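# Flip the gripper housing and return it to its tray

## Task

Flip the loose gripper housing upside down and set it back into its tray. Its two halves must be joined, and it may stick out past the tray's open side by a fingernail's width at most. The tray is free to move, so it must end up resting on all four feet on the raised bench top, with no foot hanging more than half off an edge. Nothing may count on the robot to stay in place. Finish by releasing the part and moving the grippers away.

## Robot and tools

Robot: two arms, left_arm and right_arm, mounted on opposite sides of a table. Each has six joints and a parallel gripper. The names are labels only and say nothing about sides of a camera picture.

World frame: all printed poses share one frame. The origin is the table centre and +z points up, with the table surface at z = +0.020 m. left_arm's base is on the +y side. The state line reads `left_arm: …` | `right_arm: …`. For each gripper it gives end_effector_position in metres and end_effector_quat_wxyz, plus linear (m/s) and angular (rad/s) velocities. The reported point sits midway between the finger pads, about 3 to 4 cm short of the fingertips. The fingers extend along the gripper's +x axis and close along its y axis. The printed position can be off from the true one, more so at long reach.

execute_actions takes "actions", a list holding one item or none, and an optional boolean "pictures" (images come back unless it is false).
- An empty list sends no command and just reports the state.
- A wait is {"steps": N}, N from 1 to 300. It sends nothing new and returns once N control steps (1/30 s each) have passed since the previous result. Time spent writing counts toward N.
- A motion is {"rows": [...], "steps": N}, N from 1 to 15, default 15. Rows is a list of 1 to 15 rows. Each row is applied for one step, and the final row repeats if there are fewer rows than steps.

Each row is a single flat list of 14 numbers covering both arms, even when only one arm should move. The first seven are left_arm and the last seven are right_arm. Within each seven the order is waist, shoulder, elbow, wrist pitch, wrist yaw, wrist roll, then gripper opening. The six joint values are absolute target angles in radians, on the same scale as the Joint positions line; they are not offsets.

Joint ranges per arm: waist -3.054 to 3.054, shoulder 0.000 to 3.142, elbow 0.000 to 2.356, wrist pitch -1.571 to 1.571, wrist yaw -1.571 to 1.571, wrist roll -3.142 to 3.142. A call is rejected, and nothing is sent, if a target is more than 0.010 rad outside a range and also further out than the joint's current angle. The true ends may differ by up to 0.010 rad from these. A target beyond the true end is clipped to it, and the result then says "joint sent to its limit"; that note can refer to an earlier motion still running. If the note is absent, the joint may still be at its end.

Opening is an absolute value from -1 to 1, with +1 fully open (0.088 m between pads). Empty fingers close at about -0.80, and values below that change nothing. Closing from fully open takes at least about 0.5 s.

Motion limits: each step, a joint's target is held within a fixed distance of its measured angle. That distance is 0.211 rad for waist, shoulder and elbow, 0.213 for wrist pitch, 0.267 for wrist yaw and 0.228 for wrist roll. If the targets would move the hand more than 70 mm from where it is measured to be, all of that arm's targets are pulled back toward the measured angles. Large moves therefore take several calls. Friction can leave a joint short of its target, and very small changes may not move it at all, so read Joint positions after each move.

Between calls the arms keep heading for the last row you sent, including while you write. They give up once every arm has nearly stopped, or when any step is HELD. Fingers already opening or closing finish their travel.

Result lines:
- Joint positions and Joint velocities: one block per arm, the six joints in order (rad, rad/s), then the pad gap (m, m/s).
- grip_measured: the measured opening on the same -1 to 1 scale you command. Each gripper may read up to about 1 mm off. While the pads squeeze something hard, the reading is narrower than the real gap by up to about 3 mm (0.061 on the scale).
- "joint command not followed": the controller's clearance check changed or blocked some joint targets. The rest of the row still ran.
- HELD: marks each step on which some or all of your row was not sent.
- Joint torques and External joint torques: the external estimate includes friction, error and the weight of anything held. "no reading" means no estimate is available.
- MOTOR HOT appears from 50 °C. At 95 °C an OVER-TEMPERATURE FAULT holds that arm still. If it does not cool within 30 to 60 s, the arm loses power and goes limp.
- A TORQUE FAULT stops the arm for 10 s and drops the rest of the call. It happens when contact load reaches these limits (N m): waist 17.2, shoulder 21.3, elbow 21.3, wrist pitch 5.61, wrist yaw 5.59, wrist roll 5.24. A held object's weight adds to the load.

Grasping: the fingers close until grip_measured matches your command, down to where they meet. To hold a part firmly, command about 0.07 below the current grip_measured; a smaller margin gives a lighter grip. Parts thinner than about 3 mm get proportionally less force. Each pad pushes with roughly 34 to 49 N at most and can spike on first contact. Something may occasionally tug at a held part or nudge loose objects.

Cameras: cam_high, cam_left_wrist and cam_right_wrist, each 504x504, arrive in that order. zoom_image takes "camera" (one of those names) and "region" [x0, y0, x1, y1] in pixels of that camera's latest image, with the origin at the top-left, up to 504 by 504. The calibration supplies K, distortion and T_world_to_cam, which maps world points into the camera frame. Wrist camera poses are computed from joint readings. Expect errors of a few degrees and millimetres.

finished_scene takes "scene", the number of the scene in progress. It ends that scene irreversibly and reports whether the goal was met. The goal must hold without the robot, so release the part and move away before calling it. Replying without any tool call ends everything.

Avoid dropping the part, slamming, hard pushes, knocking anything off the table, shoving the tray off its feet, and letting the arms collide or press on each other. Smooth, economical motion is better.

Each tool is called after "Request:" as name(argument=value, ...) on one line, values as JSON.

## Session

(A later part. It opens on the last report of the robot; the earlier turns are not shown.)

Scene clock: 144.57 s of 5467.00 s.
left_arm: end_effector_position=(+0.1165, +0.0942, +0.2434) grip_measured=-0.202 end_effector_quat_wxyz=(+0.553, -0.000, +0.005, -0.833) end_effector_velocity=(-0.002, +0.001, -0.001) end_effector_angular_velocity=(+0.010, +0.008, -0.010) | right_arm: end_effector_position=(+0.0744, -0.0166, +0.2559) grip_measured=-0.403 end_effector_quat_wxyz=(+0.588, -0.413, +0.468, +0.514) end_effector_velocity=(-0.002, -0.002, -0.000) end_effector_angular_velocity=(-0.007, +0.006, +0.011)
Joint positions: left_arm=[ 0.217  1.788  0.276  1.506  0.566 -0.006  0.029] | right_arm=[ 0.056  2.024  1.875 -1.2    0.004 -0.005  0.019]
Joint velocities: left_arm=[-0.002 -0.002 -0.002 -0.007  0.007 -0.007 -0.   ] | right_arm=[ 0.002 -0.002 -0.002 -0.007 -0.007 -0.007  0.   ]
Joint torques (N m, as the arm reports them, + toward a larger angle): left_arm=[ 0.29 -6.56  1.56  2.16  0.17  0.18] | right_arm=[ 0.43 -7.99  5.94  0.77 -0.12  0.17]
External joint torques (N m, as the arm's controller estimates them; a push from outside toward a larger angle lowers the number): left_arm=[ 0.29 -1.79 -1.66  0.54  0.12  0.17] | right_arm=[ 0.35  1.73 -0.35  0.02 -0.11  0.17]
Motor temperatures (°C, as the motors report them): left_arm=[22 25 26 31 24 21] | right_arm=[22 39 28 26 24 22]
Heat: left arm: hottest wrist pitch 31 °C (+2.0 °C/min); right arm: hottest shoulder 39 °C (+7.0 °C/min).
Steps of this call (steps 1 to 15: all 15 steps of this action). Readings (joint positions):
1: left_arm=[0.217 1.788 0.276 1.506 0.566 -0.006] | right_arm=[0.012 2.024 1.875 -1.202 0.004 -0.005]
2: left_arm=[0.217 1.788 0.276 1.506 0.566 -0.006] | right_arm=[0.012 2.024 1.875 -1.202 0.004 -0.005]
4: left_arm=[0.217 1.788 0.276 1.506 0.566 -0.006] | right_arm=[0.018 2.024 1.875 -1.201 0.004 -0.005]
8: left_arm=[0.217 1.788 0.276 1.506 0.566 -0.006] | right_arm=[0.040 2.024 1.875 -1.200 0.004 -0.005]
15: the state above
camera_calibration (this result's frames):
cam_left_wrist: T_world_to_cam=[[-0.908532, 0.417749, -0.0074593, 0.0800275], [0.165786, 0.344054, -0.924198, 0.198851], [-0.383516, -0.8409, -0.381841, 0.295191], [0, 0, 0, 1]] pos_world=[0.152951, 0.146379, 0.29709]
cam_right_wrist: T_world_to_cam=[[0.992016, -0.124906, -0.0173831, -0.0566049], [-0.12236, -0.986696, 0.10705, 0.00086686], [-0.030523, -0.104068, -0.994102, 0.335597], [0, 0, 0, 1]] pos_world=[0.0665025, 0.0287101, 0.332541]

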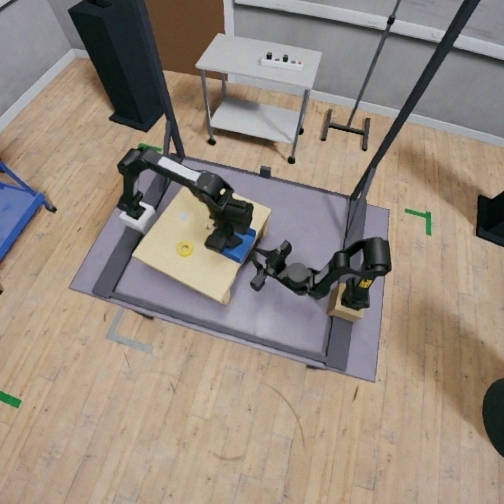

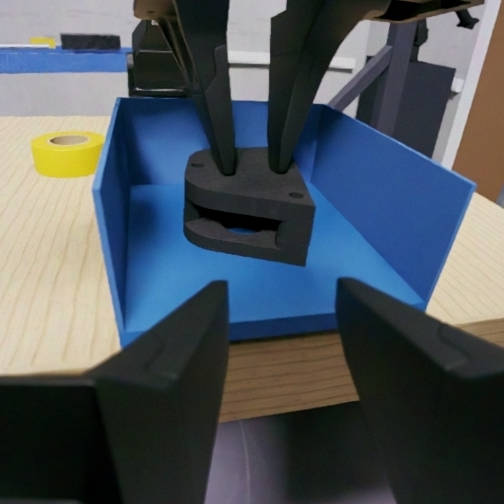

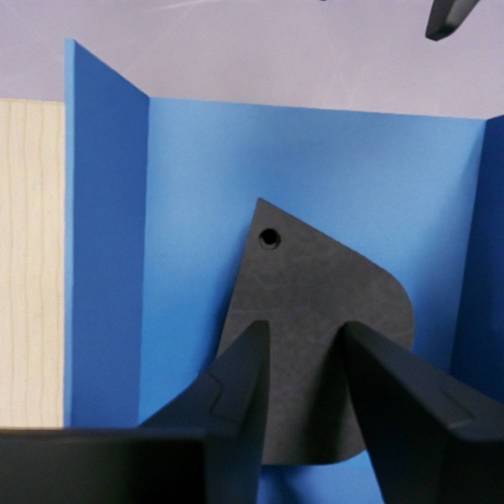

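Request:
execute_actions(actions=[{"rows":[[0.1,1.65,0.12,1.53,0.3,0,0.6,0.056,2.065,1.9,-1.207,0,-0.02,-0.4],[0.1,1.65,0.12,1.53,0.3,0,0.6,0.056,2.065,1.9,-1.207,0,-0.02,-0.4],[0.1,1.65,0.12,1.53,0.3,0,0.6,0.054,2.08,1.925,-1.214,0,-0.04,-0.4],[0.1,1.65,0.12,1.53,0.3,0,0.6,0.054,2.08,1.925,-1.214,0,-0.04,-0.4],[0.1,1.65,0.12,1.53,0.3,0,0.6,0.052,2.097,1.95,-1.221,0,-0.06,-0.4],[0.1,1.65,0.12,1.53,0.3,0,0.6,0.052,2.097,1.95,-1.221,0,-0.06,-0.4],[0.1,1.65,0.12,1.53,0.3,0,0.6,0.05,2.113,1.972,-1.228,0,-0.07,-0.4],[0.1,1.65,0.12,1.53,0.3,0,0.6,0.05,2.113,1.972,-1.228,0,-0.07,-0.4],[0.1,1.65,0.12,1.53,0.3,0,0.6,0.048,2.13,1.993,-1.235,0,-0.08,-0.4],[0.1,1.65,0.12,1.53,0.3,0,0.6,0.048,2.13,1.993,-1.235,0,-0.08,-0.4],[0.1,1.65,0.12,1.53,0.3,0,0.6,0.046,2.145,2.012,-1.24,0,-0.09,-0.4]]}], pictures=false)

Request:
execute_actions(actions=[{"rows":[[0.1,1.65,0.12,1.53,0.3,0,0.6,0.045,2.165,2.044,-1.252,0,-0.105,-0.4],[0.1,1.65,0.12,1.53,0.3,0,0.6,0.045,2.165,2.044,-1.252,0,-0.105,-0.4],[0.1,1.65,0.12,1.53,0.3,0,0.6,0.044,2.185,2.076,-1.264,0,-0.12,-0.4],[0.1,1.65,0.12,1.53,0.3,0,0.6,0.044,2.185,2.076,-1.264,0,-0.12,-0.4],[0.1,1.65,0.12,1.53,0.3,0,0.6,0.042,2.205,2.108,-1.276,0,-0.135,-0.4],[0.1,1.65,0.12,1.53,0.3,0,0.6,0.042,2.205,2.108,-1.276,0,-0.135,-0.4],[0.1,1.65,0.12,1.53,0.3,0,0.6,0.04,2.225,2.14,-1.288,0,-0.15,-0.4],[0.1,1.65,0.12,1.53,0.3,0,0.6,0.04,2.225,2.14,-1.288,0,-0.15,-0.4],[0.1,1.65,0.12,1.53,0.3,0,0.6,0.038,2.245,2.172,-1.3,0,-0.165,-0.4],[0.1,1.65,0.12,1.53,0.3,0,0.6,0.038,2.245,2.172,-1.3,0,-0.165,-0.4],[0.1,1.65,0.12,1.53,0.3,0,0.6,0.036,2.265,2.204,-1.313,0,-0.18,-0.4]]}], pictures=false)

Request:
execute_actions(actions=[{"steps":15}])

Scene clock: 165.67 s of 5467.00 s.
left_arm: end_effector_position=(+0.1106, +0.1224, +0.2474) grip_measured=+0.581 end_effector_quat_wxyz=(+0.611, -0.000, +0.005, -0.791) end_effector_velocity=(+0.002, +0.005, +0.001) end_effector_angular_velocity=(-0.004, -0.007, +0.034) | right_arm: end_effector_position=(+0.0791, +0.0023, +0.2562) grip_measured=-0.403 end_effector_quat_wxyz=(+0.576, -0.431, +0.448, +0.531) end_effector_velocity=(+0.004, +0.011, +0.000) end_effector_angular_velocity=(-0.011, +0.008, +0.057)
Joint positions: left_arm=[ 0.105  1.66   0.129  1.526  0.31  -0.006  0.067] | right_arm=[ 0.051  2.105  1.997 -1.233  0.003 -0.077  0.019]
Joint velocities: left_arm=[-0.017 -0.022 -0.027  0.007 -0.051  0.007  0.006] | right_arm=[-0.012  0.066  0.105 -0.051 -0.022 -0.066 -0.   ]
Joint torques (N m, as the arm reports them, + toward a larger angle): left_arm=[-0.3  -5.26  1.45  2.21 -0.15  0.19] | right_arm=[-0.1  -8.13  6.1   0.55 -0.1  -0.22]
External joint torques (N m, as the arm's controller estimates them; a push from outside toward a larger angle lowers the number): left_arm=[-0.3  -1.39 -1.77  0.5  -0.17  0.17] | right_arm=[-0.22  2.13 -0.16 -0.17 -0.08 -0.22]
Motor temperatures (°C, as the motors report them): left_arm=[22 26 26 32 24 21] | right_arm=[22 37 28 26 24 22]
Heat: left arm: hottest wrist pitch 32 °C (+2.0 °C/min); right arm: hottest shoulder 37 °C (+2.0 °C/min).
Steps of this call (steps 1 to 15: the robot went on to your last target; steps 16 to 90: nothing new was sent; then 17.60 s passed at rest; steps 91 to 105: all 15 steps of this action). Readings (joint positions):
91: left_arm=[0.207 1.775 0.261 1.507 0.525 -0.006] | right_arm=[0.056 2.025 1.877 -1.201 0.004 -0.005]
92: left_arm=[0.185 1.751 0.234 1.512 0.469 -0.006] | right_arm=[0.056 2.028 1.881 -1.201 0.004 -0.005]
94: left_arm=[0.146 1.704 0.181 1.521 0.409 -0.006] | right_arm=[0.056 2.037 1.896 -1.205 0.004 -0.015]
98: left_arm=[0.117 1.674 0.143 1.524 0.340 -0.006] | right_arm=[0.056 2.064 1.936 -1.216 0.004 -0.044]
105: the state above

Scene clock: 166.17 s of 5467.00 s.
left_arm: end_effector_position=(+0.1106, +0.1230, +0.2475) grip_measured=+0.598 end_effector_quat_wxyz=(+0.613, -0.000, +0.004, -0.790) end_effector_velocity=(+0.004, -0.000, -0.003) end_effector_angular_velocity=(+0.014, +0.008, +0.024) | right_arm: end_effector_position=(+0.0869, +0.0240, +0.2573) grip_measured=-0.403 end_effector_quat_wxyz=(+0.560, -0.453, +0.426, +0.548) end_effector_velocity=(+0.012, +0.016, +0.002) end_effector_angular_velocity=(-0.002, -0.029, +0.074)
Joint positions: left_arm=[ 0.103  1.657  0.126  1.526  0.304 -0.006  0.068] | right_arm=[ 0.041  2.219  2.182 -1.301  0.003 -0.164  0.019]
Joint velocities: left_arm=[ 0.002  0.002 -0.002 -0.007 -0.022 -0.007 -0.   ] | right_arm=[-0.017  0.095  0.164 -0.066  0.007 -0.095 -0.   ]
Joint torques (N m, as the arm reports them, + toward a larger angle): left_arm=[-0.34 -5.25  1.64  2.21 -0.11  0.15] | right_arm=[-0.28 -8.82  5.9   0.51 -0.1  -0.15]
External joint torques (N m, as the arm's controller estimates them; a push from outside toward a larger angle lowers the number): left_arm=[-0.36 -1.46 -1.53  0.53 -0.13  0.14] | right_arm=[-0.4   2.09 -0.32 -0.21 -0.08 -0.15]
Motor temperatures (°C, as the motors report them): left_arm=[22 26 26 32 24 21] | right_arm=[22 37 28 26 24 22]
Heat: left arm: hottest wrist pitch 32 °C (+2.0 °C/min); right arm: hottest shoulder 37 °C (+1.0 °C/min).
Steps of this call (steps 1 to 15: all 15 steps of this action). Readings (joint positions):
1: left_arm=[0.105 1.659 0.128 1.526 0.308 -0.006] | right_arm=[0.050 2.109 2.004 -1.237 0.003 -0.081]
2: left_arm=[0.104 1.659 0.128 1.526 0.307 -0.006] | right_arm=[0.050 2.114 2.013 -1.240 0.003 -0.085]
4: left_arm=[0.103 1.658 0.127 1.526 0.306 -0.006] | right_arm=[0.049 2.130 2.036 -1.248 0.003 -0.097]
8: left_arm=[0.103 1.658 0.126 1.526 0.305 -0.006] | right_arm=[0.046 2.164 2.092 -1.269 0.003 -0.123]
15: the state above

Scene clock: 166.67 s of 5467.00 s.
left_arm: end_effector_position=(+0.1106, +0.1230, +0.2475) grip_measured=+0.598 end_effector_quat_wxyz=(+0.613, -0.000, +0.004, -0.790) end_effector_velocity=(+0.000, +0.000, +0.002) end_effector_angular_velocity=(-0.005, +0.007, +0.005) | right_arm: end_effector_position=(+0.0875, +0.0258, +0.2572) grip_measured=-0.403 end_effector_quat_wxyz=(+0.557, -0.456, +0.423, +0.550) end_effector_velocity=(+0.000, +0.002, +0.002) end_effector_angular_velocity=(+0.012, +0.000, +0.021)
Joint positions: left_arm=[ 0.103  1.657  0.126  1.526  0.304 -0.006  0.068] | right_arm=[ 0.04   2.231  2.202 -1.311  0.003 -0.175  0.019]
Joint velocities: left_arm=[-0.002 -0.002 -0.002  0.007 -0.007 -0.007 -0.001] | right_arm=[-0.002 -0.002  0.002  0.007 -0.007 -0.022 -0.   ]
Joint torques (N m, as the arm reports them, + toward a larger angle): left_arm=[-0.41 -5.23  1.64  2.22 -0.16  0.16] | right_arm=[-0.24 -8.6   6.03  0.6  -0.09 -0.2 ]
External joint torques (N m, as the arm's controller estimates them; a push from outside toward a larger angle lowers the number): left_arm=[-0.42 -1.39 -1.57  0.51 -0.18  0.15] | right_arm=[-0.24  2.35 -0.16 -0.17 -0.08 -0.21]
Motor temperatures (°C, as the motors report them): left_arm=[22 26 26 32 24 21] | right_arm=[22 37 28 26 24 22]
Heat: left arm: hottest wrist pitch 32 °C (+2.0 °C/min); right arm: hottest shoulder 37 °C (+1.0 °C/min).
Steps of this call (steps 1 to 15: the robot went on to your last target). Readings (joint positions):
1: left_arm=[0.103 1.657 0.126 1.526 0.304 -0.006] | right_arm=[0.040 2.222 2.187 -1.304 0.003 -0.167]
2: left_arm=[0.103 1.657 0.126 1.526 0.304 -0.006] | right_arm=[0.040 2.224 2.191 -1.306 0.003 -0.169]
4: left_arm=[0.103 1.657 0.126 1.526 0.304 -0.006] | right_arm=[0.040 2.227 2.195 -1.307 0.003 -0.171]
8: left_arm=[0.103 1.657 0.126 1.526 0.304 -0.006] | right_arm=[0.040 2.230 2.200 -1.310 0.003 -0.174]
15: the state above
camera_calibration (this result's frames):
cam_left_wrist: T_world_to_cam=[[-0.960082, 0.279557, -0.00944948, 0.0858966], [0.114963, 0.363569, -0.924446, 0.197037], [-0.255, -0.888631, -0.381195, 0.310204], [0, 0, 0, 1]] pos_world=[0.138918, 0.180007, 0.30121]
cam_right_wrist: T_world_to_cam=[[0.999471, 0.0250556, 0.0207394, -0.0786129], [0.022816, -0.994527, 0.101955, 0.0329793], [0.0231804, -0.101428, -0.994573, 0.337073], [0, 0, 0, 1]] pos_world=[0.0700053, 0.068957, 0.333512]

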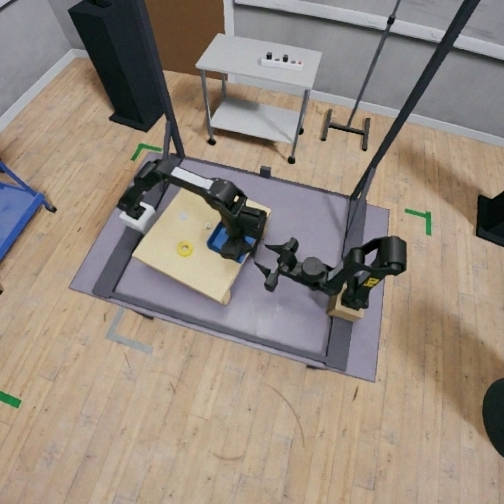

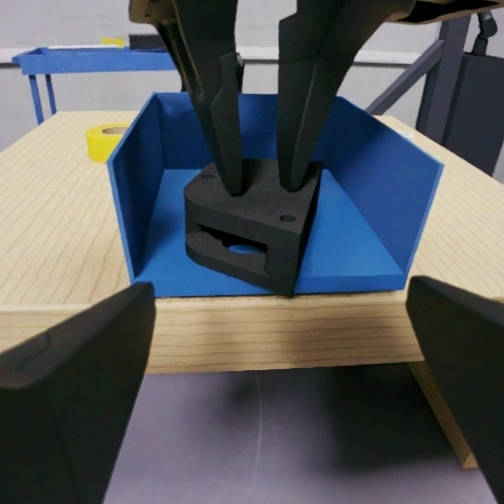

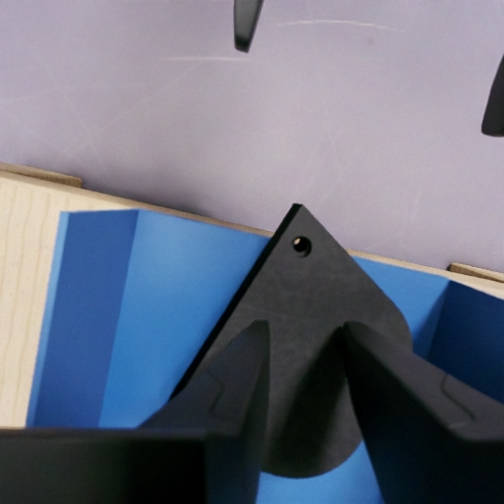

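It didn't rotate as hoped; closing will align it. Raise right to view pose.

Request:
execute_actions(actions=[{"rows":[[0.1,1.65,0.12,1.53,0.3,0,0.6,0.03,2.06,2.24,-1.5,0,0,-0.8]]}], pictures=false)

Request:
execute_actions(actions=[{"rows":[[0.1,1.65,0.12,1.53,0.3,0,0.6,-0.03,1.93,2.14,-1.45,0,0,-0.8]]}], pictures=false)

Request:
execute_actions(actions=[{"steps":20}])

Scene clock: 172.20 s of 5467.00 s.
left_arm: end_effector_position=(+0.1106, +0.1231, +0.2475) grip_measured=+0.598 end_effector_quat_wxyz=(+0.613, -0.000, +0.004, -0.790) end_effector_velocity=(+0.000, +0.001, -0.000) end_effector_angular_velocity=(+0.001, -0.007, +0.005) | right_arm: end_effector_position=(+0.0836, -0.0226, +0.3343) grip_measured=-0.789 end_effector_quat_wxyz=(+0.602, -0.399, +0.460, +0.517) end_effector_velocity=(+0.003, -0.011, -0.001) end_effector_angular_velocity=(-0.048, -0.004, -0.044)
Joint positions: left_arm=[ 0.103  1.657  0.126  1.527  0.304 -0.006  0.068] | right_arm=[ 0.032  2.059  2.243 -1.493  0.003 -0.01   0.   ]
Joint velocities: left_arm=[-0.002 -0.007 -0.002 -0.007 -0.007  0.007  0.   ] | right_arm=[-0.002 -0.002  0.002 -0.051  0.022  0.037 -0.003]
Joint torques (N m, as the arm reports them, + toward a larger angle): left_arm=[-0.31 -5.18  1.71  2.22 -0.11  0.16] | right_arm=[ -0.15 -10.59   5.23   0.67  -0.09   0.19]
External joint torques (N m, as the arm's controller estimates them; a push from outside toward a larger angle lowers the number): left_arm=[-0.31 -1.32 -1.53  0.5  -0.13  0.15] | right_arm=[-0.11 -0.96 -0.66 -0.14 -0.09  0.18]
Motor temperatures (°C, as the motors report them): left_arm=[22 26 25 32 24 21] | right_arm=[22 37 28 26 24 22]
Heat: left arm: hottest wrist pitch 32 °C (+2.0 °C/min); right arm: hottest shoulder 37 °C (+1.0 °C/min).
Steps of this call (steps 1 to 15: the robot went on to your last target; steps 16 to 90: nothing new was sent; then 2.03 s passed at rest; steps 91 to 105: all 15 steps of this action). Readings (joint positions):
91: left_arm=[0.103 1.657 0.126 1.526 0.304 -0.006] | right_arm=[0.040 2.225 2.207 -1.323 0.003 -0.160]
92: left_arm=[0.103 1.657 0.126 1.526 0.304 -0.006] | right_arm=[0.040 2.217 2.209 -1.359 0.003 -0.133]
94: left_arm=[0.103 1.657 0.126 1.527 0.304 -0.006] | right_arm=[0.038 2.190 2.209 -1.417 0.003 -0.087]
98: left_arm=[0.103 1.657 0.126 1.527 0.304 -0.006] | right_arm=[0.033 2.111 2.226 -1.468 0.003 -0.034]
105: the state above

Scene clock: 172.70 s of 5467.00 s.
left_arm: end_effector_position=(+0.1106, +0.1231, +0.2475) grip_measured=+0.598 end_effector_quat_wxyz=(+0.613, -0.000, +0.004, -0.790) end_effector_velocity=(-0.002, -0.000, +0.003) end_effector_angular_velocity=(-0.010, +0.006, -0.010) | right_arm: end_effector_position=(+0.1050, -0.0444, +0.3594) grip_measured=-0.797 end_effector_quat_wxyz=(+0.634, -0.365, +0.450, +0.512) end_effector_velocity=(+0.002, -0.009, -0.021) end_effector_angular_velocity=(-0.079, -0.006, -0.003)
Joint positions: left_arm=[ 0.103  1.657  0.126  1.527  0.304 -0.006  0.068] | right_arm=[-0.028  1.938  2.153 -1.452  0.001 -0.005  0.   ]
Joint velocities: left_arm=[-0.002 -0.002  0.002  0.007  0.007 -0.007 -0.   ] | right_arm=[-0.002 -0.002 -0.071 -0.007  0.022 -0.007  0.   ]
Joint torques (N m, as the arm reports them, + toward a larger angle): left_arm=[-0.4  -5.24  1.69  2.16 -0.14  0.15] | right_arm=[ -0.08 -10.65   4.56   1.11  -0.01   0.22]
External joint torques (N m, as the arm's controller estimates them; a push from outside toward a larger angle lowers the number): left_arm=[-0.39 -1.39 -1.56  0.44 -0.17  0.14] | right_arm=[-0.06 -2.05 -1.35  0.2   0.    0.21]
Motor temperatures (°C, as the motors report them): left_arm=[22 26 25 33 24 21] | right_arm=[22 37 28 26 24 22]
Heat: left arm: hottest wrist pitch 33 °C (+3.0 °C/min); right arm: hottest shoulder 37 °C (+1.0 °C/min).
Steps of this call (steps 1 to 15: all 15 steps of this action). Readings (joint positions):
1: left_arm=[0.103 1.657 0.126 1.527 0.304 -0.006] | right_arm=[0.030 2.053 2.231 -1.485 0.001 -0.009]
2: left_arm=[0.103 1.657 0.126 1.527 0.304 -0.006] | right_arm=[0.024 2.040 2.209 -1.478 0.001 -0.008]
4: left_arm=[0.103 1.657 0.126 1.527 0.304 -0.006] | right_arm=[0.002 2.013 2.179 -1.472 0.001 -0.007]
8: left_arm=[0.103 1.657 0.126 1.527 0.304 -0.006] | right_arm=[-0.027 1.961 2.163 -1.458 0.001 -0.005]
15: the state above

Scene clock: 173.37 s of 5467.00 s.
left_arm: end_effector_position=(+0.1106, +0.1231, +0.2475) grip_measured=+0.598 end_effector_quat_wxyz=(+0.613, -0.000, +0.004, -0.790) end_effector_velocity=(+0.002, -0.000, -0.000) end_effector_angular_velocity=(+0.004, +0.007, +0.020) | right_arm: end_effector_position=(+0.1049, -0.0446, +0.3582) grip_measured=-0.797 end_effector_quat_wxyz=(+0.633, -0.366, +0.451, +0.511) end_effector_velocity=(-0.005, -0.000, -0.002) end_effector_angular_velocity=(-0.005, +0.034, +0.016)
Joint positions: left_arm=[ 0.103  1.657  0.126  1.527  0.304 -0.006  0.068] | right_arm=[-0.028  1.938  2.149 -1.452  0.001 -0.005  0.   ]
Joint velocities: left_arm=[-0.002 -0.007 -0.002 -0.007 -0.022 -0.007  0.   ] | right_arm=[-0.002  0.002 -0.002 -0.007 -0.037 -0.007  0.   ]
Joint torques (N m, as the arm reports them, + toward a larger angle): left_arm=[-0.47 -5.28  1.64  2.2  -0.13  0.16] | right_arm=[ -0.14 -10.83   4.6    1.11  -0.01   0.2 ]
External joint torques (N m, as the arm's controller estimates them; a push from outside toward a larger angle lowers the number): left_arm=[-0.49 -1.44 -1.55  0.51 -0.15  0.15] | right_arm=[-0.1  -2.33 -1.2   0.2   0.    0.2 ]
Motor temperatures (°C, as the motors report them): left_arm=[22 26 25 33 24 21] | right_arm=[22 37 28 26 24 22]
Heat: left arm: hottest wrist pitch 33 °C (+3.0 °C/min); right arm: hottest shoulder 37 °C (+1.0 °C/min).
Steps of this call (steps 1 to 15: the robot went on to your last target; steps 16 to 20: nothing new was sent). Readings (joint positions):
1: left_arm=[0.103 1.657 0.126 1.527 0.304 -0.006] | right_arm=[-0.028 1.938 2.151 -1.452 0.001 -0.005]
2: left_arm=[0.103 1.657 0.126 1.527 0.304 -0.006] | right_arm=[-0.028 1.938 2.149 -1.452 0.001 -0.005]
4: left_arm=[0.103 1.657 0.126 1.527 0.304 -0.006] | right_arm=[-0.028 1.938 2.149 -1.452 0.001 -0.005]
8: left_arm=[0.103 1.657 0.126 1.527 0.304 -0.006] | right_arm=[-0.028 1.938 2.149 -1.452 0.001 -0.005]
20: the state above
All arms were judged still, so your last target was given up. Only a new action makes them travel on or press farther. Fingers that are still opening or closing keep moving.
camera_calibration (this result's frames):
cam_left_wrist: T_world_to_cam=[[-0.960082, 0.279557, -0.00944948, 0.0858659], [0.114963, 0.363569, -0.924446, 0.19698], [-0.255, -0.888631, -0.381195, 0.310275], [0, 0, 0, 1]] pos_world=[0.138913, 0.1801, 0.301184]
cam_right_wrist: T_world_to_cam=[[0.978831, -0.203778, -0.0191057, -0.0901199], [-0.203829, -0.979006, -0.000722437, 0.0134551], [-0.0185573, 0.00460144, -0.999817, 0.440944], [0, 0, 0, 1]] pos_world=[0.0991374, -0.00722082, 0.439152]

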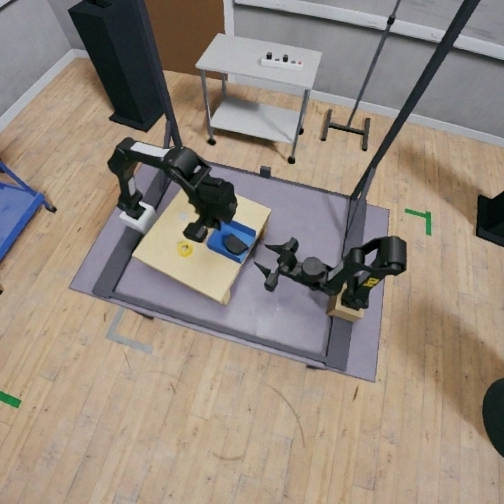

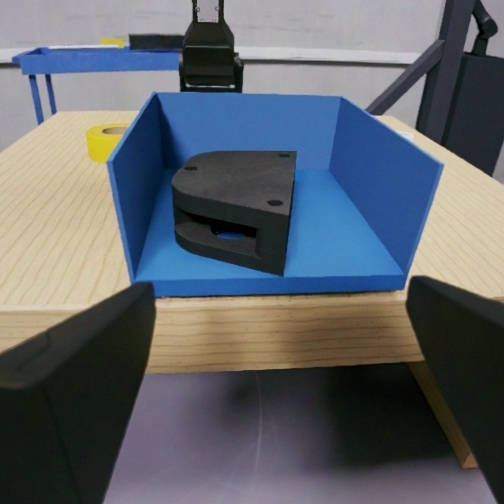

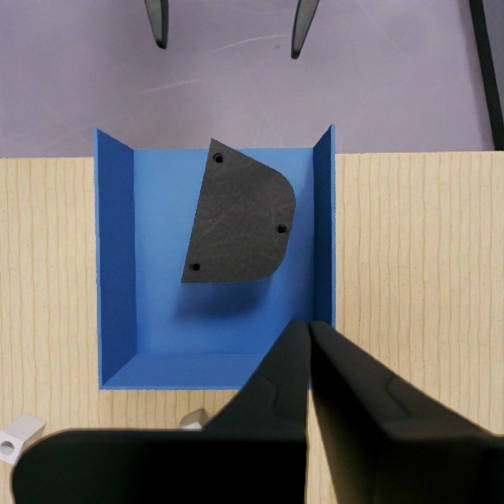

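Request:
execute_actions(actions=[{"rows":[[0.05,1.788,0.234,1.555,0.207,0,0.6,-0.03,1.93,2.14,-1.45,0,0,-0.8]]}], pictures=false)

Request:
execute_actions(actions=[{"rows":[[0.04,1.815,0.285,1.53,0.197,0,0.6,-0.03,1.93,2.14,-1.45,0,0,-0.8],[0.04,1.815,0.285,1.53,0.197,0,0.6,-0.03,1.93,2.14,-1.45,0,0,-0.8],[0.03,1.843,0.335,1.505,0.187,0,0.6,-0.03,1.93,2.14,-1.45,0,0,-0.8],[0.03,1.843,0.335,1.505,0.187,0,0.6,-0.03,1.93,2.14,-1.45,0,0,-0.8],[0.02,1.868,0.385,1.48,0.177,0,0.6,-0.03,1.93,2.14,-1.45,0,0,-0.8],[0.02,1.868,0.385,1.48,0.177,0,0.6,-0.03,1.93,2.14,-1.45,0,0,-0.8],[0.011,1.891,0.431,1.46,0.167,0,0.6,-0.03,1.93,2.14,-1.45,0,0,-0.8]]}], pictures=false)

Request:
execute_actions(actions=[{"steps":15}])

Scene clock: 183.73 s of 5467.00 s.
left_arm: end_effector_position=(+0.1080, +0.0952, +0.2409) grip_measured=+0.598 end_effector_quat_wxyz=(+0.629, -0.000, +0.004, -0.777) end_effector_velocity=(-0.001, -0.005, -0.003) end_effector_angular_velocity=(+0.006, -0.007, +0.010) | right_arm: end_effector_position=(+0.1049, -0.0446, +0.3582) grip_measured=-0.797 end_effector_quat_wxyz=(+0.633, -0.366, +0.452, +0.511) end_effector_velocity=(+0.001, -0.003, +0.002) end_effector_angular_velocity=(-0.004, -0.009, +0.002)
Joint positions: left_arm=[ 0.054  1.78   0.224  1.551  0.213 -0.006  0.068] | right_arm=[-0.028  1.938  2.149 -1.452  0.001 -0.005  0.   ]
Joint velocities: left_arm=[-0.012  0.017  0.017 -0.007 -0.022  0.007  0.   ] | right_arm=[-0.002 -0.007 -0.002 -0.007  0.007 -0.007  0.   ]
Joint torques (N m, as the arm reports them, + toward a larger angle): left_arm=[-0.33 -4.6   2.51  2.2  -0.15  0.18] | right_arm=[ -0.16 -10.81   4.6    1.1   -0.01   0.2 ]
External joint torques (N m, as the arm's controller estimates them; a push from outside toward a larger angle lowers the number): left_arm=[-0.32 -0.02 -0.54  0.5  -0.17  0.17] | right_arm=[-0.16 -2.09 -1.3   0.18  0.    0.2 ]
Motor temperatures (°C, as the motors report them): left_arm=[22 26 25 33 24 21] | right_arm=[22 38 28 26 24 22]
Heat: left arm: hottest wrist pitch 33 °C (+3.0 °C/min); right arm: hottest shoulder 38 °C (+1.0 °C/min).
Steps of this call (steps 1 to 90: nothing new was sent; then 6.87 s passed at rest; steps 91 to 105: all 15 steps of this action). Readings (joint positions):
91: left_arm=[0.097 1.670 0.133 1.533 0.289 -0.006] | right_arm=[-0.028 1.938 2.149 -1.452 0.001 -0.005]
92: left_arm=[0.087 1.693 0.149 1.539 0.271 -0.006] | right_arm=[-0.028 1.938 2.149 -1.452 0.001 -0.005]
94: left_arm=[0.071 1.735 0.186 1.540 0.246 -0.006] | right_arm=[-0.028 1.938 2.149 -1.452 0.001 -0.005]
98: left_arm=[0.059 1.766 0.214 1.548 0.223 -0.006] | right_arm=[-0.028 1.938 2.149 -1.452 0.001 -0.005]
105: the state above

Scene clock: 184.23 s of 5467.00 s.
left_arm: end_effector_position=(+0.0981, +0.0484, +0.2423) grip_measured=+0.598 end_effector_quat_wxyz=(+0.629, -0.002, +0.002, -0.777) end_effector_velocity=(-0.004, -0.014, -0.007) end_effector_angular_velocity=(+0.030, +0.035, +0.005) | right_arm: end_effector_position=(+0.1049, -0.0446, +0.3582) grip_measured=-0.797 end_effector_quat_wxyz=(+0.633, -0.366, +0.452, +0.511) end_effector_velocity=(+0.001, -0.002, -0.000) end_effector_angular_velocity=(-0.006, +0.006, +0.002)
Joint positions: left_arm=[ 0.015  1.88   0.413  1.467  0.174 -0.006  0.068] | right_arm=[-0.028  1.938  2.149 -1.452  0.001 -0.005  0.   ]
Joint velocities: left_arm=[-0.017  0.042  0.056 -0.037 -0.022 -0.037 -0.   ] | right_arm=[-0.007 -0.002 -0.002 -0.007 -0.007 -0.007  0.   ]
Joint torques (N m, as the arm reports them, + toward a larger angle): left_arm=[-0.25 -5.57  3.19  1.77 -0.23  0.13] | right_arm=[ -0.11 -10.85   4.63   1.09  -0.01   0.18]
External joint torques (N m, as the arm's controller estimates them; a push from outside toward a larger angle lowers the number): left_arm=[-0.28  0.19 -0.26  0.05 -0.23  0.13] | right_arm=[-0.05 -2.16 -1.25  0.18 -0.01  0.18]
Motor temperatures (°C, as the motors report them): left_arm=[22 26 25 33 24 21] | right_arm=[22 38 28 26 24 22]
Heat: left arm: hottest wrist pitch 33 °C (+3.0 °C/min); right arm: hottest shoulder 38 °C (+1.0 °C/min).
Steps of this call (steps 1 to 15: all 15 steps of this action). Readings (joint positions):
1: left_arm=[0.053 1.784 0.229 1.551 0.211 -0.006] | right_arm=[-0.028 1.938 2.149 -1.452 0.001 -0.005]
2: left_arm=[0.050 1.789 0.238 1.548 0.209 -0.006] | right_arm=[-0.028 1.938 2.149 -1.452 0.001 -0.005]
4: left_arm=[0.044 1.807 0.270 1.532 0.202 -0.006] | right_arm=[-0.028 1.938 2.149 -1.452 0.001 -0.005]
8: left_arm=[0.028 1.851 0.355 1.493 0.185 -0.006] | right_arm=[-0.028 1.938 2.149 -1.452 0.001 -0.005]
15: the state above

Scene clock: 184.73 s of 5467.00 s.
left_arm: end_effector_position=(+0.0978, +0.0465, +0.2417) grip_measured=+0.598 end_effector_quat_wxyz=(+0.629, -0.002, +0.003, -0.777) end_effector_velocity=(-0.006, +0.000, +0.000) end_effector_angular_velocity=(+0.004, +0.007, -0.029) | right_arm: end_effector_position=(+0.1049, -0.0446, +0.3582) grip_measured=-0.797 end_effector_quat_wxyz=(+0.633, -0.366, +0.452, +0.511) end_effector_velocity=(-0.003, -0.002, -0.000) end_effector_angular_velocity=(-0.003, +0.020, +0.012)
Joint positions: left_arm=[ 0.013  1.885  0.421  1.462  0.172 -0.006  0.068] | right_arm=[-0.028  1.938  2.149 -1.452  0.001 -0.005  0.   ]
Joint velocities: left_arm=[-0.007 -0.002  0.002 -0.007  0.022 -0.007 -0.   ] | right_arm=[-0.002 -0.002 -0.002 -0.007 -0.022 -0.007  0.   ]
Joint torques (N m, as the arm reports them, + toward a larger angle): left_arm=[-0.2  -5.82  3.51  1.76 -0.16  0.2 ] | right_arm=[ -0.14 -10.83   4.61   1.1   -0.01   0.19]
External joint torques (N m, as the arm's controller estimates them; a push from outside toward a larger angle lowers the number): left_arm=[-0.12 -0.02 -0.06  0.04 -0.19  0.19] | right_arm=[-0.16 -2.15 -1.27  0.18  0.    0.19]
Motor temperatures (°C, as the motors report them): left_arm=[22 26 25 33 24 21] | right_arm=[22 38 28 26 24 22]
Heat: left arm: hottest wrist pitch 33 °C (+3.1 °C/min); right arm: hottest shoulder 38 °C (+1.0 °C/min).
Steps of this call (steps 1 to 15: the robot went on to your last target). Readings (joint positions):
1: left_arm=[0.014 1.881 0.415 1.466 0.174 -0.006] | right_arm=[-0.028 1.938 2.149 -1.452 0.001 -0.005]
2: left_arm=[0.014 1.882 0.416 1.465 0.173 -0.006] | right_arm=[-0.028 1.938 2.149 -1.452 0.001 -0.005]
4: left_arm=[0.013 1.883 0.418 1.464 0.173 -0.006] | right_arm=[-0.028 1.938 2.149 -1.452 0.001 -0.005]
8: left_arm=[0.013 1.884 0.421 1.463 0.172 -0.006] | right_arm=[-0.028 1.938 2.149 -1.452 0.001 -0.005]
15: the state above
All arms were judged still, so your last target was given up. Only a new action makes them travel on or press farther. Fingers that are still opening or closing keep moving.
camera_calibration (this result's frames):
cam_left_wrist: T_world_to_cam=[[-0.971051, 0.238627, -0.0108365, 0.0982831], [0.0999285, 0.3646, -0.925787, 0.222695], [-0.216967, -0.900069, -0.37789, 0.232756], [0, 0, 0, 1]] pos_world=[0.123685, 0.104849, 0.295189]
cam_right_wrist: T_world_to_cam=[[0.978755, -0.204131, -0.0192294, -0.0900833], [-0.204182, -0.978933, -0.000724068, 0.0134961], [-0.0186765, 0.00463499, -0.999815, 0.440957], [0, 0, 0, 1]] pos_world=[0.0991607, -0.00722091, 0.439153]

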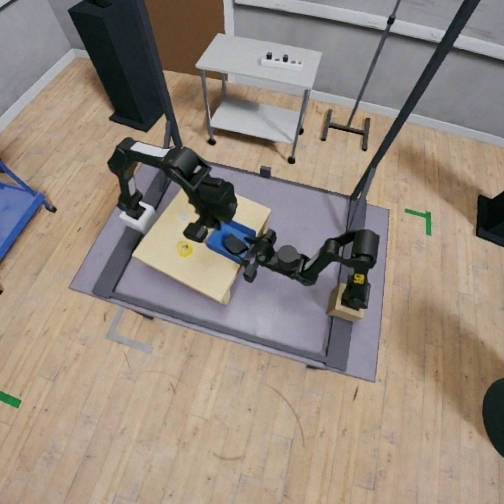

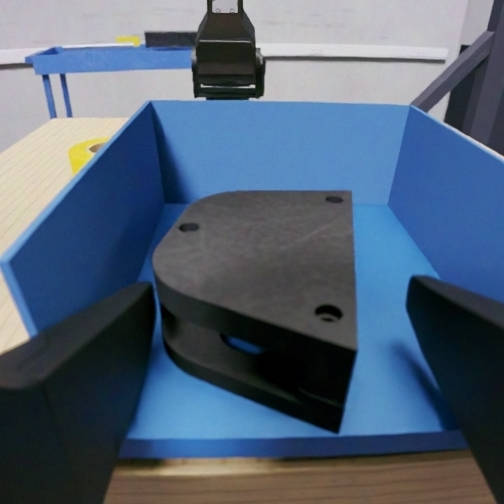

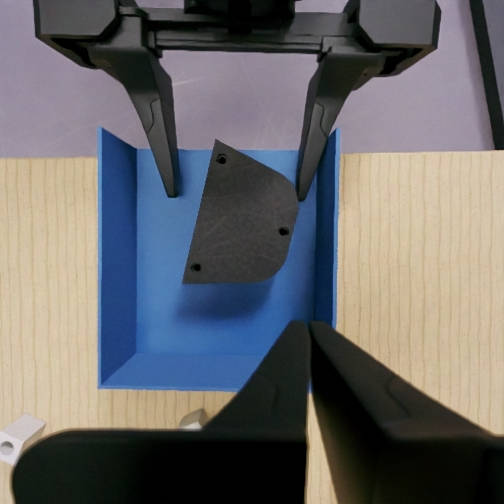

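Request:
execute_actions(actions=[{"rows":[[0.0,1.897,0.443,1.455,0.16,0,0.55,-0.03,1.93,2.14,-1.45,0,0,-0.8],[0.0,1.897,0.443,1.455,0.16,0,0.55,-0.03,1.93,2.14,-1.45,0,0,-0.8],[-0.01,1.905,0.46,1.447,0.155,0,0.5,-0.03,1.93,2.14,-1.45,0,0,-0.8],[-0.01,1.905,0.46,1.447,0.155,0,0.5,-0.03,1.93,2.14,-1.45,0,0,-0.8],[-0.018,1.914,0.477,1.438,0.15,0,0.5,-0.03,1.93,2.14,-1.45,0,0,-0.8],[-0.018,1.914,0.477,1.438,0.15,0,0.5,-0.03,1.93,2.14,-1.45,0,0,-0.8],[-0.024,1.923,0.494,1.43,0.145,0,0.5,-0.03,1.93,2.14,-1.45,0,0,-0.8]]}], pictures=false)

Request:
execute_actions(actions=[{"steps":15}])

Scene clock: 191.17 s of 5467.00 s.
left_arm: end_effector_position=(+0.0868, +0.0325, +0.2424) grip_measured=+0.505 end_effector_quat_wxyz=(+0.625, -0.002, +0.002, -0.781) end_effector_velocity=(-0.000, -0.006, -0.005) end_effector_angular_velocity=(+0.015, -0.008, +0.015) | right_arm: end_effector_position=(+0.1049, -0.0446, +0.3582) grip_measured=-0.797 end_effector_quat_wxyz=(+0.633, -0.366, +0.452, +0.511) end_effector_velocity=(-0.000, -0.001, -0.002) end_effector_angular_velocity=(-0.011, +0.007, +0.007)
Joint positions: left_arm=[-0.02   1.915  0.482  1.434  0.15  -0.006  0.064] | right_arm=[-0.028  1.938  2.149 -1.452  0.001 -0.005  0.   ]
Joint velocities: left_arm=[-0.007  0.017  0.022 -0.022 -0.022  0.007 -0.001] | right_arm=[-0.002  0.002 -0.002 -0.007 -0.007 -0.007  0.   ]
Joint torques (N m, as the arm reports them, + toward a larger angle): left_arm=[-0.61 -6.25  3.34  1.8  -0.17  0.13] | right_arm=[ -0.15 -10.83   4.65   1.1   -0.02   0.19]
External joint torques (N m, as the arm's controller estimates them; a push from outside toward a larger angle lowers the number): left_arm=[-0.62 -0.12 -0.33  0.09 -0.18  0.12] | right_arm=[-0.13 -2.22 -1.2   0.18 -0.02  0.18]
Motor temperatures (°C, as the motors report them): left_arm=[22 26 26 33 24 21] | right_arm=[22 39 27 26 24 22]
Heat: left arm: hottest wrist pitch 33 °C (+3.0 °C/min); right arm: hottest shoulder 39 °C (+1.0 °C/min).
Steps of this call (steps 1 to 90: nothing new was sent; then 2.93 s passed at rest; steps 91 to 105: all 15 steps of this action). Readings (joint positions):
91: left_arm=[0.012 1.885 0.423 1.462 0.170 -0.006] | right_arm=[-0.028 1.938 2.149 -1.452 0.001 -0.005]
92: left_arm=[0.010 1.886 0.425 1.460 0.168 -0.006] | right_arm=[-0.028 1.938 2.149 -1.452 0.001 -0.005]
94: left_arm=[0.005 1.891 0.434 1.456 0.165 -0.006] | right_arm=[-0.028 1.938 2.149 -1.452 0.001 -0.005]
98: left_arm=[-0.011 1.905 0.462 1.443 0.156 -0.006] | right_arm=[-0.028 1.938 2.149 -1.452 0.001 -0.005]
105: the state above

Scene clock: 191.67 s of 5467.00 s.
left_arm: end_effector_position=(+0.0865, +0.0319, +0.2422) grip_measured=+0.502 end_effector_quat_wxyz=(+0.625, -0.002, +0.002, -0.781) end_effector_velocity=(+0.000, +0.000, -0.001) end_effector_angular_velocity=(+0.012, +0.021, +0.005) | right_arm: end_effector_position=(+0.1049, -0.0446, +0.3582) grip_measured=-0.797 end_effector_quat_wxyz=(+0.633, -0.366, +0.452, +0.511) end_effector_velocity=(-0.003, -0.002, -0.000) end_effector_angular_velocity=(-0.004, +0.015, +0.025)
Joint positions: left_arm=[-0.021  1.917  0.485  1.432  0.149 -0.006  0.064] | right_arm=[-0.028  1.938  2.149 -1.452  0.001 -0.005  0.   ]
Joint velocities: left_arm=[-0.002 -0.002 -0.002 -0.007 -0.007 -0.022 -0.   ] | right_arm=[-0.002 -0.002 -0.002 -0.007 -0.022 -0.022  0.   ]
Joint torques (N m, as the arm reports them, + toward a larger angle): left_arm=[-0.34 -6.06  3.29  1.75 -0.09  0.13] | right_arm=[ -0.14 -10.83   4.65   1.1   -0.01   0.2 ]
External joint torques (N m, as the arm's controller estimates them; a push from outside toward a larger angle lowers the number): left_arm=[-0.33  0.11 -0.4   0.03 -0.1   0.13] | right_arm=[-0.16 -2.14 -1.22  0.19  0.01  0.2 ]
Motor temperatures (°C, as the motors report them): left_arm=[22 26 26 33 24 21] | right_arm=[22 39 27 26 24 22]
Heat: left arm: hottest wrist pitch 33 °C (+3.0 °C/min); right arm: hottest shoulder 39 °C (+1.0 °C/min).
Steps of this call (steps 1 to 15: the robot went on to your last target). Readings (joint positions):
1: left_arm=[-0.020 1.915 0.483 1.433 0.150 -0.006] | right_arm=[-0.028 1.938 2.149 -1.452 0.001 -0.005]
2: left_arm=[-0.020 1.916 0.484 1.433 0.150 -0.006] | right_arm=[-0.028 1.938 2.149 -1.452 0.001 -0.005]
4: left_arm=[-0.020 1.916 0.484 1.433 0.149 -0.006] | right_arm=[-0.028 1.938 2.149 -1.452 0.001 -0.005]
8: left_arm=[-0.020 1.917 0.485 1.432 0.149 -0.006] | right_arm=[-0.028 1.938 2.149 -1.452 0.001 -0.005]
15: the state above
All arms were judged still, so your last target was given up. Only a new action makes them travel on or press farther. Fingers that are still opening or closing keep moving.
camera_calibration (this result's frames):
cam_left_wrist: T_world_to_cam=[[-0.968353, 0.249334, -0.011202, 0.0902336], [0.103851, 0.361709, -0.926489, 0.229555], [-0.226953, -0.898332, -0.376155, 0.217727], [0, 0, 0, 1]] pos_world=[0.112952, 0.0900605, 0.29559]
cam_right_wrist: T_world_to_cam=[[0.978755, -0.204131, -0.0192294, -0.0900833], [-0.204182, -0.978933, -0.000724068, 0.0134961], [-0.0186765, 0.00463499, -0.999815, 0.440957], [0, 0, 0, 1]] pos_world=[0.0991607, -0.00722091, 0.439153]

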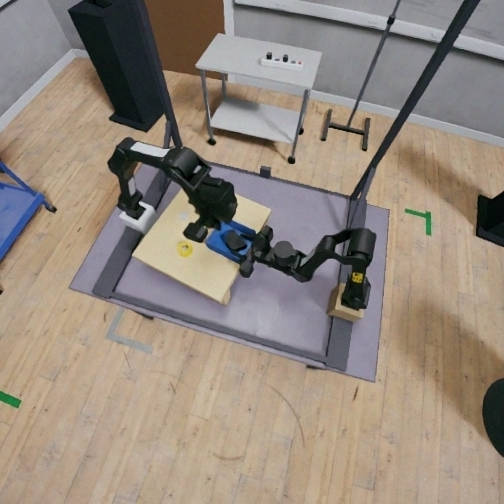

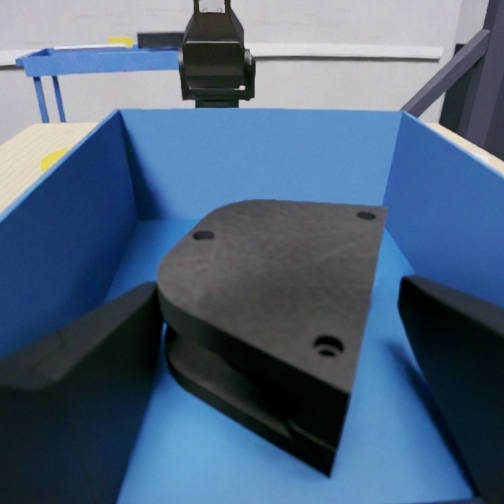

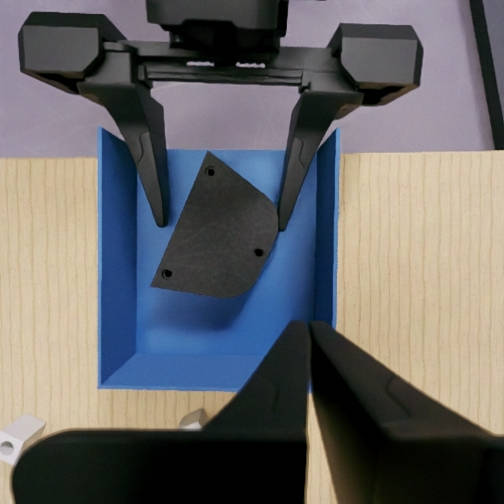

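Request:
execute_actions(actions=[{"rows":[[-0.01,1.927,0.5,1.427,0.155,0,0.2,-0.03,1.93,2.14,-1.45,0,0,-0.8]]}], pictures=false)

Request:
execute_actions(actions=[{"rows":[[-0.005,1.905,0.46,1.445,0.16,0,0.2,-0.03,1.93,2.14,-1.45,0,0,-0.8],[-0.005,1.905,0.46,1.445,0.16,0,0.2,-0.03,1.93,2.14,-1.45,0,0,-0.8],[0.002,1.885,0.425,1.463,0.167,0,0.2,-0.03,1.93,2.14,-1.45,0,0,-0.8],[0.002,1.885,0.425,1.463,0.167,0,0.2,-0.03,1.93,2.14,-1.45,0,0,-0.8],[0.009,1.865,0.39,1.48,0.174,0,0.2,-0.03,1.93,2.14,-1.45,0,0,-0.8],[0.009,1.865,0.39,1.48,0.174,0,0.2,-0.03,1.93,2.14,-1.45,0,0,-0.8],[0.016,1.848,0.36,1.495,0.181,0,0.2,-0.03,1.93,2.14,-1.45,0,0,-0.8],[0.016,1.848,0.36,1.495,0.181,0,0.2,-0.03,1.93,2.14,-1.45,0,0,-0.8],[0.022,1.835,0.336,1.505,0.188,0,0.2,-0.03,1.93,2.14,-1.45,0,0,-0.8]]}], pictures=false)

Request:
execute_actions(actions=[{"steps":15}])

Scene clock: 199.87 s of 5467.00 s.
left_arm: end_effector_position=(+0.0892, +0.0300, +0.2423) grip_measured=+0.247 end_effector_quat_wxyz=(+0.627, -0.002, +0.002, -0.779) end_effector_velocity=(+0.002, -0.001, +0.000) end_effector_angular_velocity=(+0.004, +0.007, +0.010) | right_arm: end_effector_position=(+0.1049, -0.0446, +0.3582) grip_measured=-0.797 end_effector_quat_wxyz=(+0.633, -0.366, +0.452, +0.511) end_effector_velocity=(-0.003, -0.001, +0.001) end_effector_angular_velocity=(+0.002, +0.019, +0.012)
Joint positions: left_arm=[-0.013  1.92   0.492  1.43   0.151 -0.006  0.051] | right_arm=[-0.028  1.938  2.149 -1.452  0.001 -0.005  0.   ]
Joint velocities: left_arm=[ 0.002 -0.002  0.002 -0.007 -0.007 -0.007  0.   ] | right_arm=[-0.002 -0.002  0.002 -0.007 -0.022 -0.007  0.   ]
Joint torques (N m, as the arm reports them, + toward a larger angle): left_arm=[ 0.11 -6.04  3.28  1.72  0.1   0.17] | right_arm=[ -0.17 -10.8    4.65   1.1   -0.01   0.19]
External joint torques (N m, as the arm's controller estimates them; a push from outside toward a larger angle lowers the number): left_arm=[ 0.11  0.17 -0.46  0.    0.09  0.16] | right_arm=[-0.17 -2.08 -1.26  0.18  0.    0.18]
Motor temperatures (°C, as the motors report them): left_arm=[22 26 26 33 24 21] | right_arm=[22 40 27 26 24 22]
Heat: left arm: hottest wrist pitch 33 °C (+3.0 °C/min); right arm: hottest shoulder 40 °C (+1.0 °C/min).
Steps of this call (steps 1 to 90: nothing new was sent; then 4.70 s passed at rest; steps 91 to 105: all 15 steps of this action). Readings (joint positions):
91: left_arm=[-0.020 1.917 0.486 1.432 0.149 -0.006] | right_arm=[-0.028 1.938 2.149 -1.452 0.001 -0.005]
92: left_arm=[-0.020 1.918 0.487 1.432 0.149 -0.006] | right_arm=[-0.028 1.938 2.149 -1.452 0.001 -0.005]
94: left_arm=[-0.017 1.919 0.489 1.430 0.149 -0.006] | right_arm=[-0.028 1.938 2.149 -1.452 0.001 -0.005]
98: left_arm=[-0.014 1.920 0.491 1.430 0.150 -0.006] | right_arm=[-0.028 1.938 2.149 -1.452 0.001 -0.005]
105: the state above

Scene clock: 200.37 s of 5467.00 s.
left_arm: end_effector_position=(+0.0986, +0.0637, +0.2409) grip_measured=+0.247 end_effector_quat_wxyz=(+0.627, -0.001, +0.004, -0.779) end_effector_velocity=(+0.006, +0.020, -0.003) end_effector_angular_velocity=(+0.019, +0.007, +0.020) | right_arm: end_effector_position=(+0.1049, -0.0446, +0.3582) grip_measured=-0.797 end_effector_quat_wxyz=(+0.633, -0.366, +0.452, +0.511) end_effector_velocity=(-0.004, +0.000, -0.001) end_effector_angular_velocity=(-0.003, +0.020, +0.017)
Joint positions: left_arm=[ 0.017  1.851  0.352  1.496  0.181 -0.006  0.051] | right_arm=[-0.028  1.938  2.149 -1.452  0.001 -0.005  0.   ]
Joint velocities: left_arm=[ 0.012 -0.046 -0.085  0.022 -0.007 -0.007 -0.   ] | right_arm=[ 0.002  0.002  0.002 -0.007 -0.022 -0.007  0.   ]
Joint torques (N m, as the arm reports them, + toward a larger angle): left_arm=[ 0.3  -7.34  1.73  2.32  0.17  0.17] | right_arm=[ -0.15 -10.77   4.59   1.1   -0.01   0.2 ]
External joint torques (N m, as the arm's controller estimates them; a push from outside toward a larger angle lowers the number): left_arm=[ 0.31 -1.99 -1.73  0.61  0.15  0.16] | right_arm=[-0.26 -2.16 -1.27  0.17  0.01  0.2 ]
Motor temperatures (°C, as the motors report them): left_arm=[22 26 26 33 24 21] | right_arm=[22 40 27 26 24 22]
Heat: left arm: hottest wrist pitch 33 °C (+2.0 °C/min); right arm: hottest shoulder 40 °C (+1.0 °C/min).
Steps of this call (steps 1 to 15: all 15 steps of this action). Readings (joint positions):
1: left_arm=[-0.013 1.920 0.491 1.430 0.152 -0.006] | right_arm=[-0.028 1.938 2.149 -1.452 0.001 -0.005]
2: left_arm=[-0.012 1.920 0.488 1.432 0.153 -0.006] | right_arm=[-0.028 1.938 2.149 -1.452 0.001 -0.005]
4: left_arm=[-0.008 1.914 0.472 1.443 0.157 -0.006] | right_arm=[-0.028 1.938 2.149 -1.452 0.001 -0.005]
8: left_arm=[0.004 1.883 0.413 1.469 0.168 -0.006] | right_arm=[-0.028 1.938 2.149 -1.452 0.001 -0.005]
15: the state above

Scene clock: 200.87 s of 5467.00 s.
left_arm: end_effector_position=(+0.0990, +0.0661, +0.2412) grip_measured=+0.247 end_effector_quat_wxyz=(+0.627, -0.001, +0.003, -0.779) end_effector_velocity=(+0.000, +0.000, -0.001) end_effector_angular_velocity=(+0.006, -0.007, +0.005) | right_arm: end_effector_position=(+0.1049, -0.0446, +0.3582) grip_measured=-0.797 end_effector_quat_wxyz=(+0.633, -0.366, +0.452, +0.511) end_effector_velocity=(+0.001, -0.006, +0.001) end_effector_angular_velocity=(-0.018, -0.001, -0.012)
Joint positions: left_arm=[ 0.019  1.845  0.342  1.501  0.184 -0.006  0.051] | right_arm=[-0.028  1.938  2.149 -1.452  0.001 -0.005  0.   ]
Joint velocities: left_arm=[-0.002 -0.002 -0.002 -0.007 -0.007  0.007 -0.   ] | right_arm=[-0.002 -0.007 -0.002 -0.022  0.007  0.007  0.   ]
Joint torques (N m, as the arm reports them, + toward a larger angle): left_arm=[ 0.2  -7.42  2.01  2.27  0.12  0.14] | right_arm=[ -0.14 -10.79   4.61   1.1   -0.01   0.18]
External joint torques (N m, as the arm's controller estimates them; a push from outside toward a larger angle lowers the number): left_arm=[ 0.2  -2.13 -1.32  0.57  0.1   0.13] | right_arm=[-0.08 -1.95 -1.35  0.18 -0.01  0.18]
Motor temperatures (°C, as the motors report them): left_arm=[22 26 26 33 24 21] | right_arm=[22 40 27 26 24 22]
Heat: left arm: hottest wrist pitch 33 °C (+2.0 °C/min); right arm: hottest shoulder 40 °C (+1.0 °C/min).
Steps of this call (steps 1 to 15: the robot went on to your last target). Readings (joint positions):
1: left_arm=[0.017 1.849 0.349 1.497 0.182 -0.006] | right_arm=[-0.028 1.938 2.149 -1.452 0.001 -0.005]
2: left_arm=[0.018 1.848 0.347 1.498 0.182 -0.006] | right_arm=[-0.028 1.938 2.149 -1.452 0.001 -0.005]
4: left_arm=[0.018 1.847 0.345 1.499 0.183 -0.006] | right_arm=[-0.028 1.938 2.149 -1.452 0.001 -0.005]
8: left_arm=[0.019 1.846 0.343 1.500 0.184 -0.006] | right_arm=[-0.028 1.938 2.149 -1.452 0.001 -0.005]
15: the state above
All arms were judged still, so your last target was given up. Only a new action makes them travel on or press farther. Fingers that are still opening or closing keep moving.
camera_calibration (this result's frames):
cam_left_wrist: T_world_to_cam=[[-0.969576, 0.244566, -0.0104987, 0.0941225], [0.102186, 0.365395, -0.925227, 0.214478], [-0.222443, -0.89815, -0.379269, 0.251207], [0, 0, 0, 1]] pos_world=[0.125222, 0.124234, 0.294704]
cam_right_wrist: T_world_to_cam=[[0.978755, -0.204131, -0.0192294, -0.0900833], [-0.204182, -0.978933, -0.000724068, 0.0134961], [-0.0186765, 0.00463499, -0.999815, 0.440957], [0, 0, 0, 1]] pos_world=[0.0991607, -0.00722091, 0.439153]

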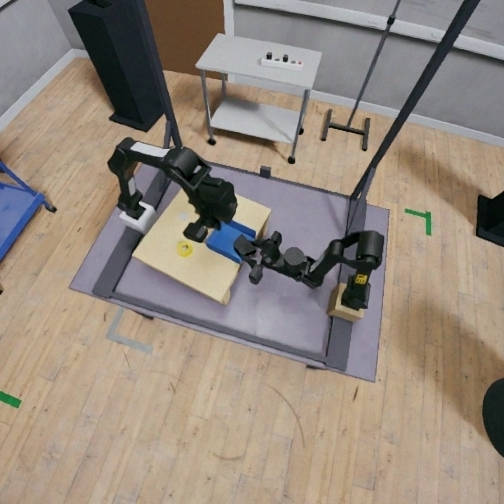

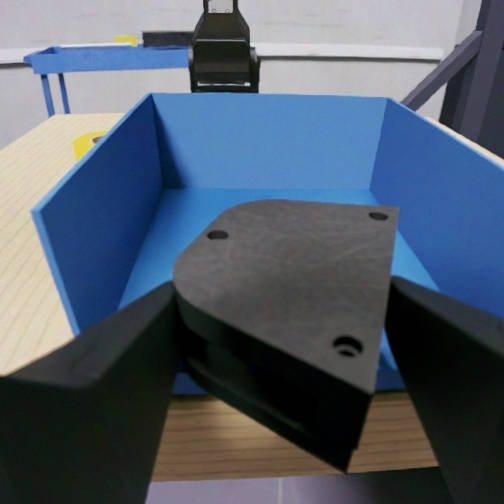

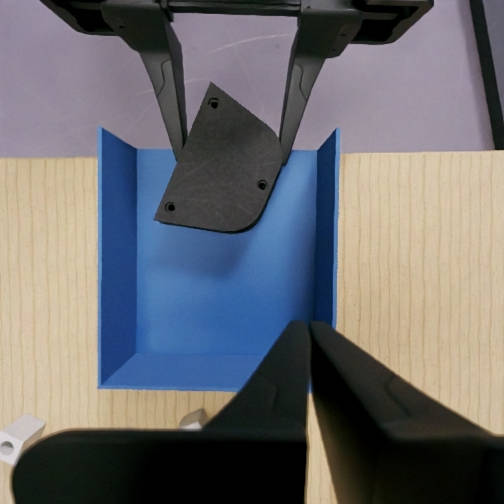

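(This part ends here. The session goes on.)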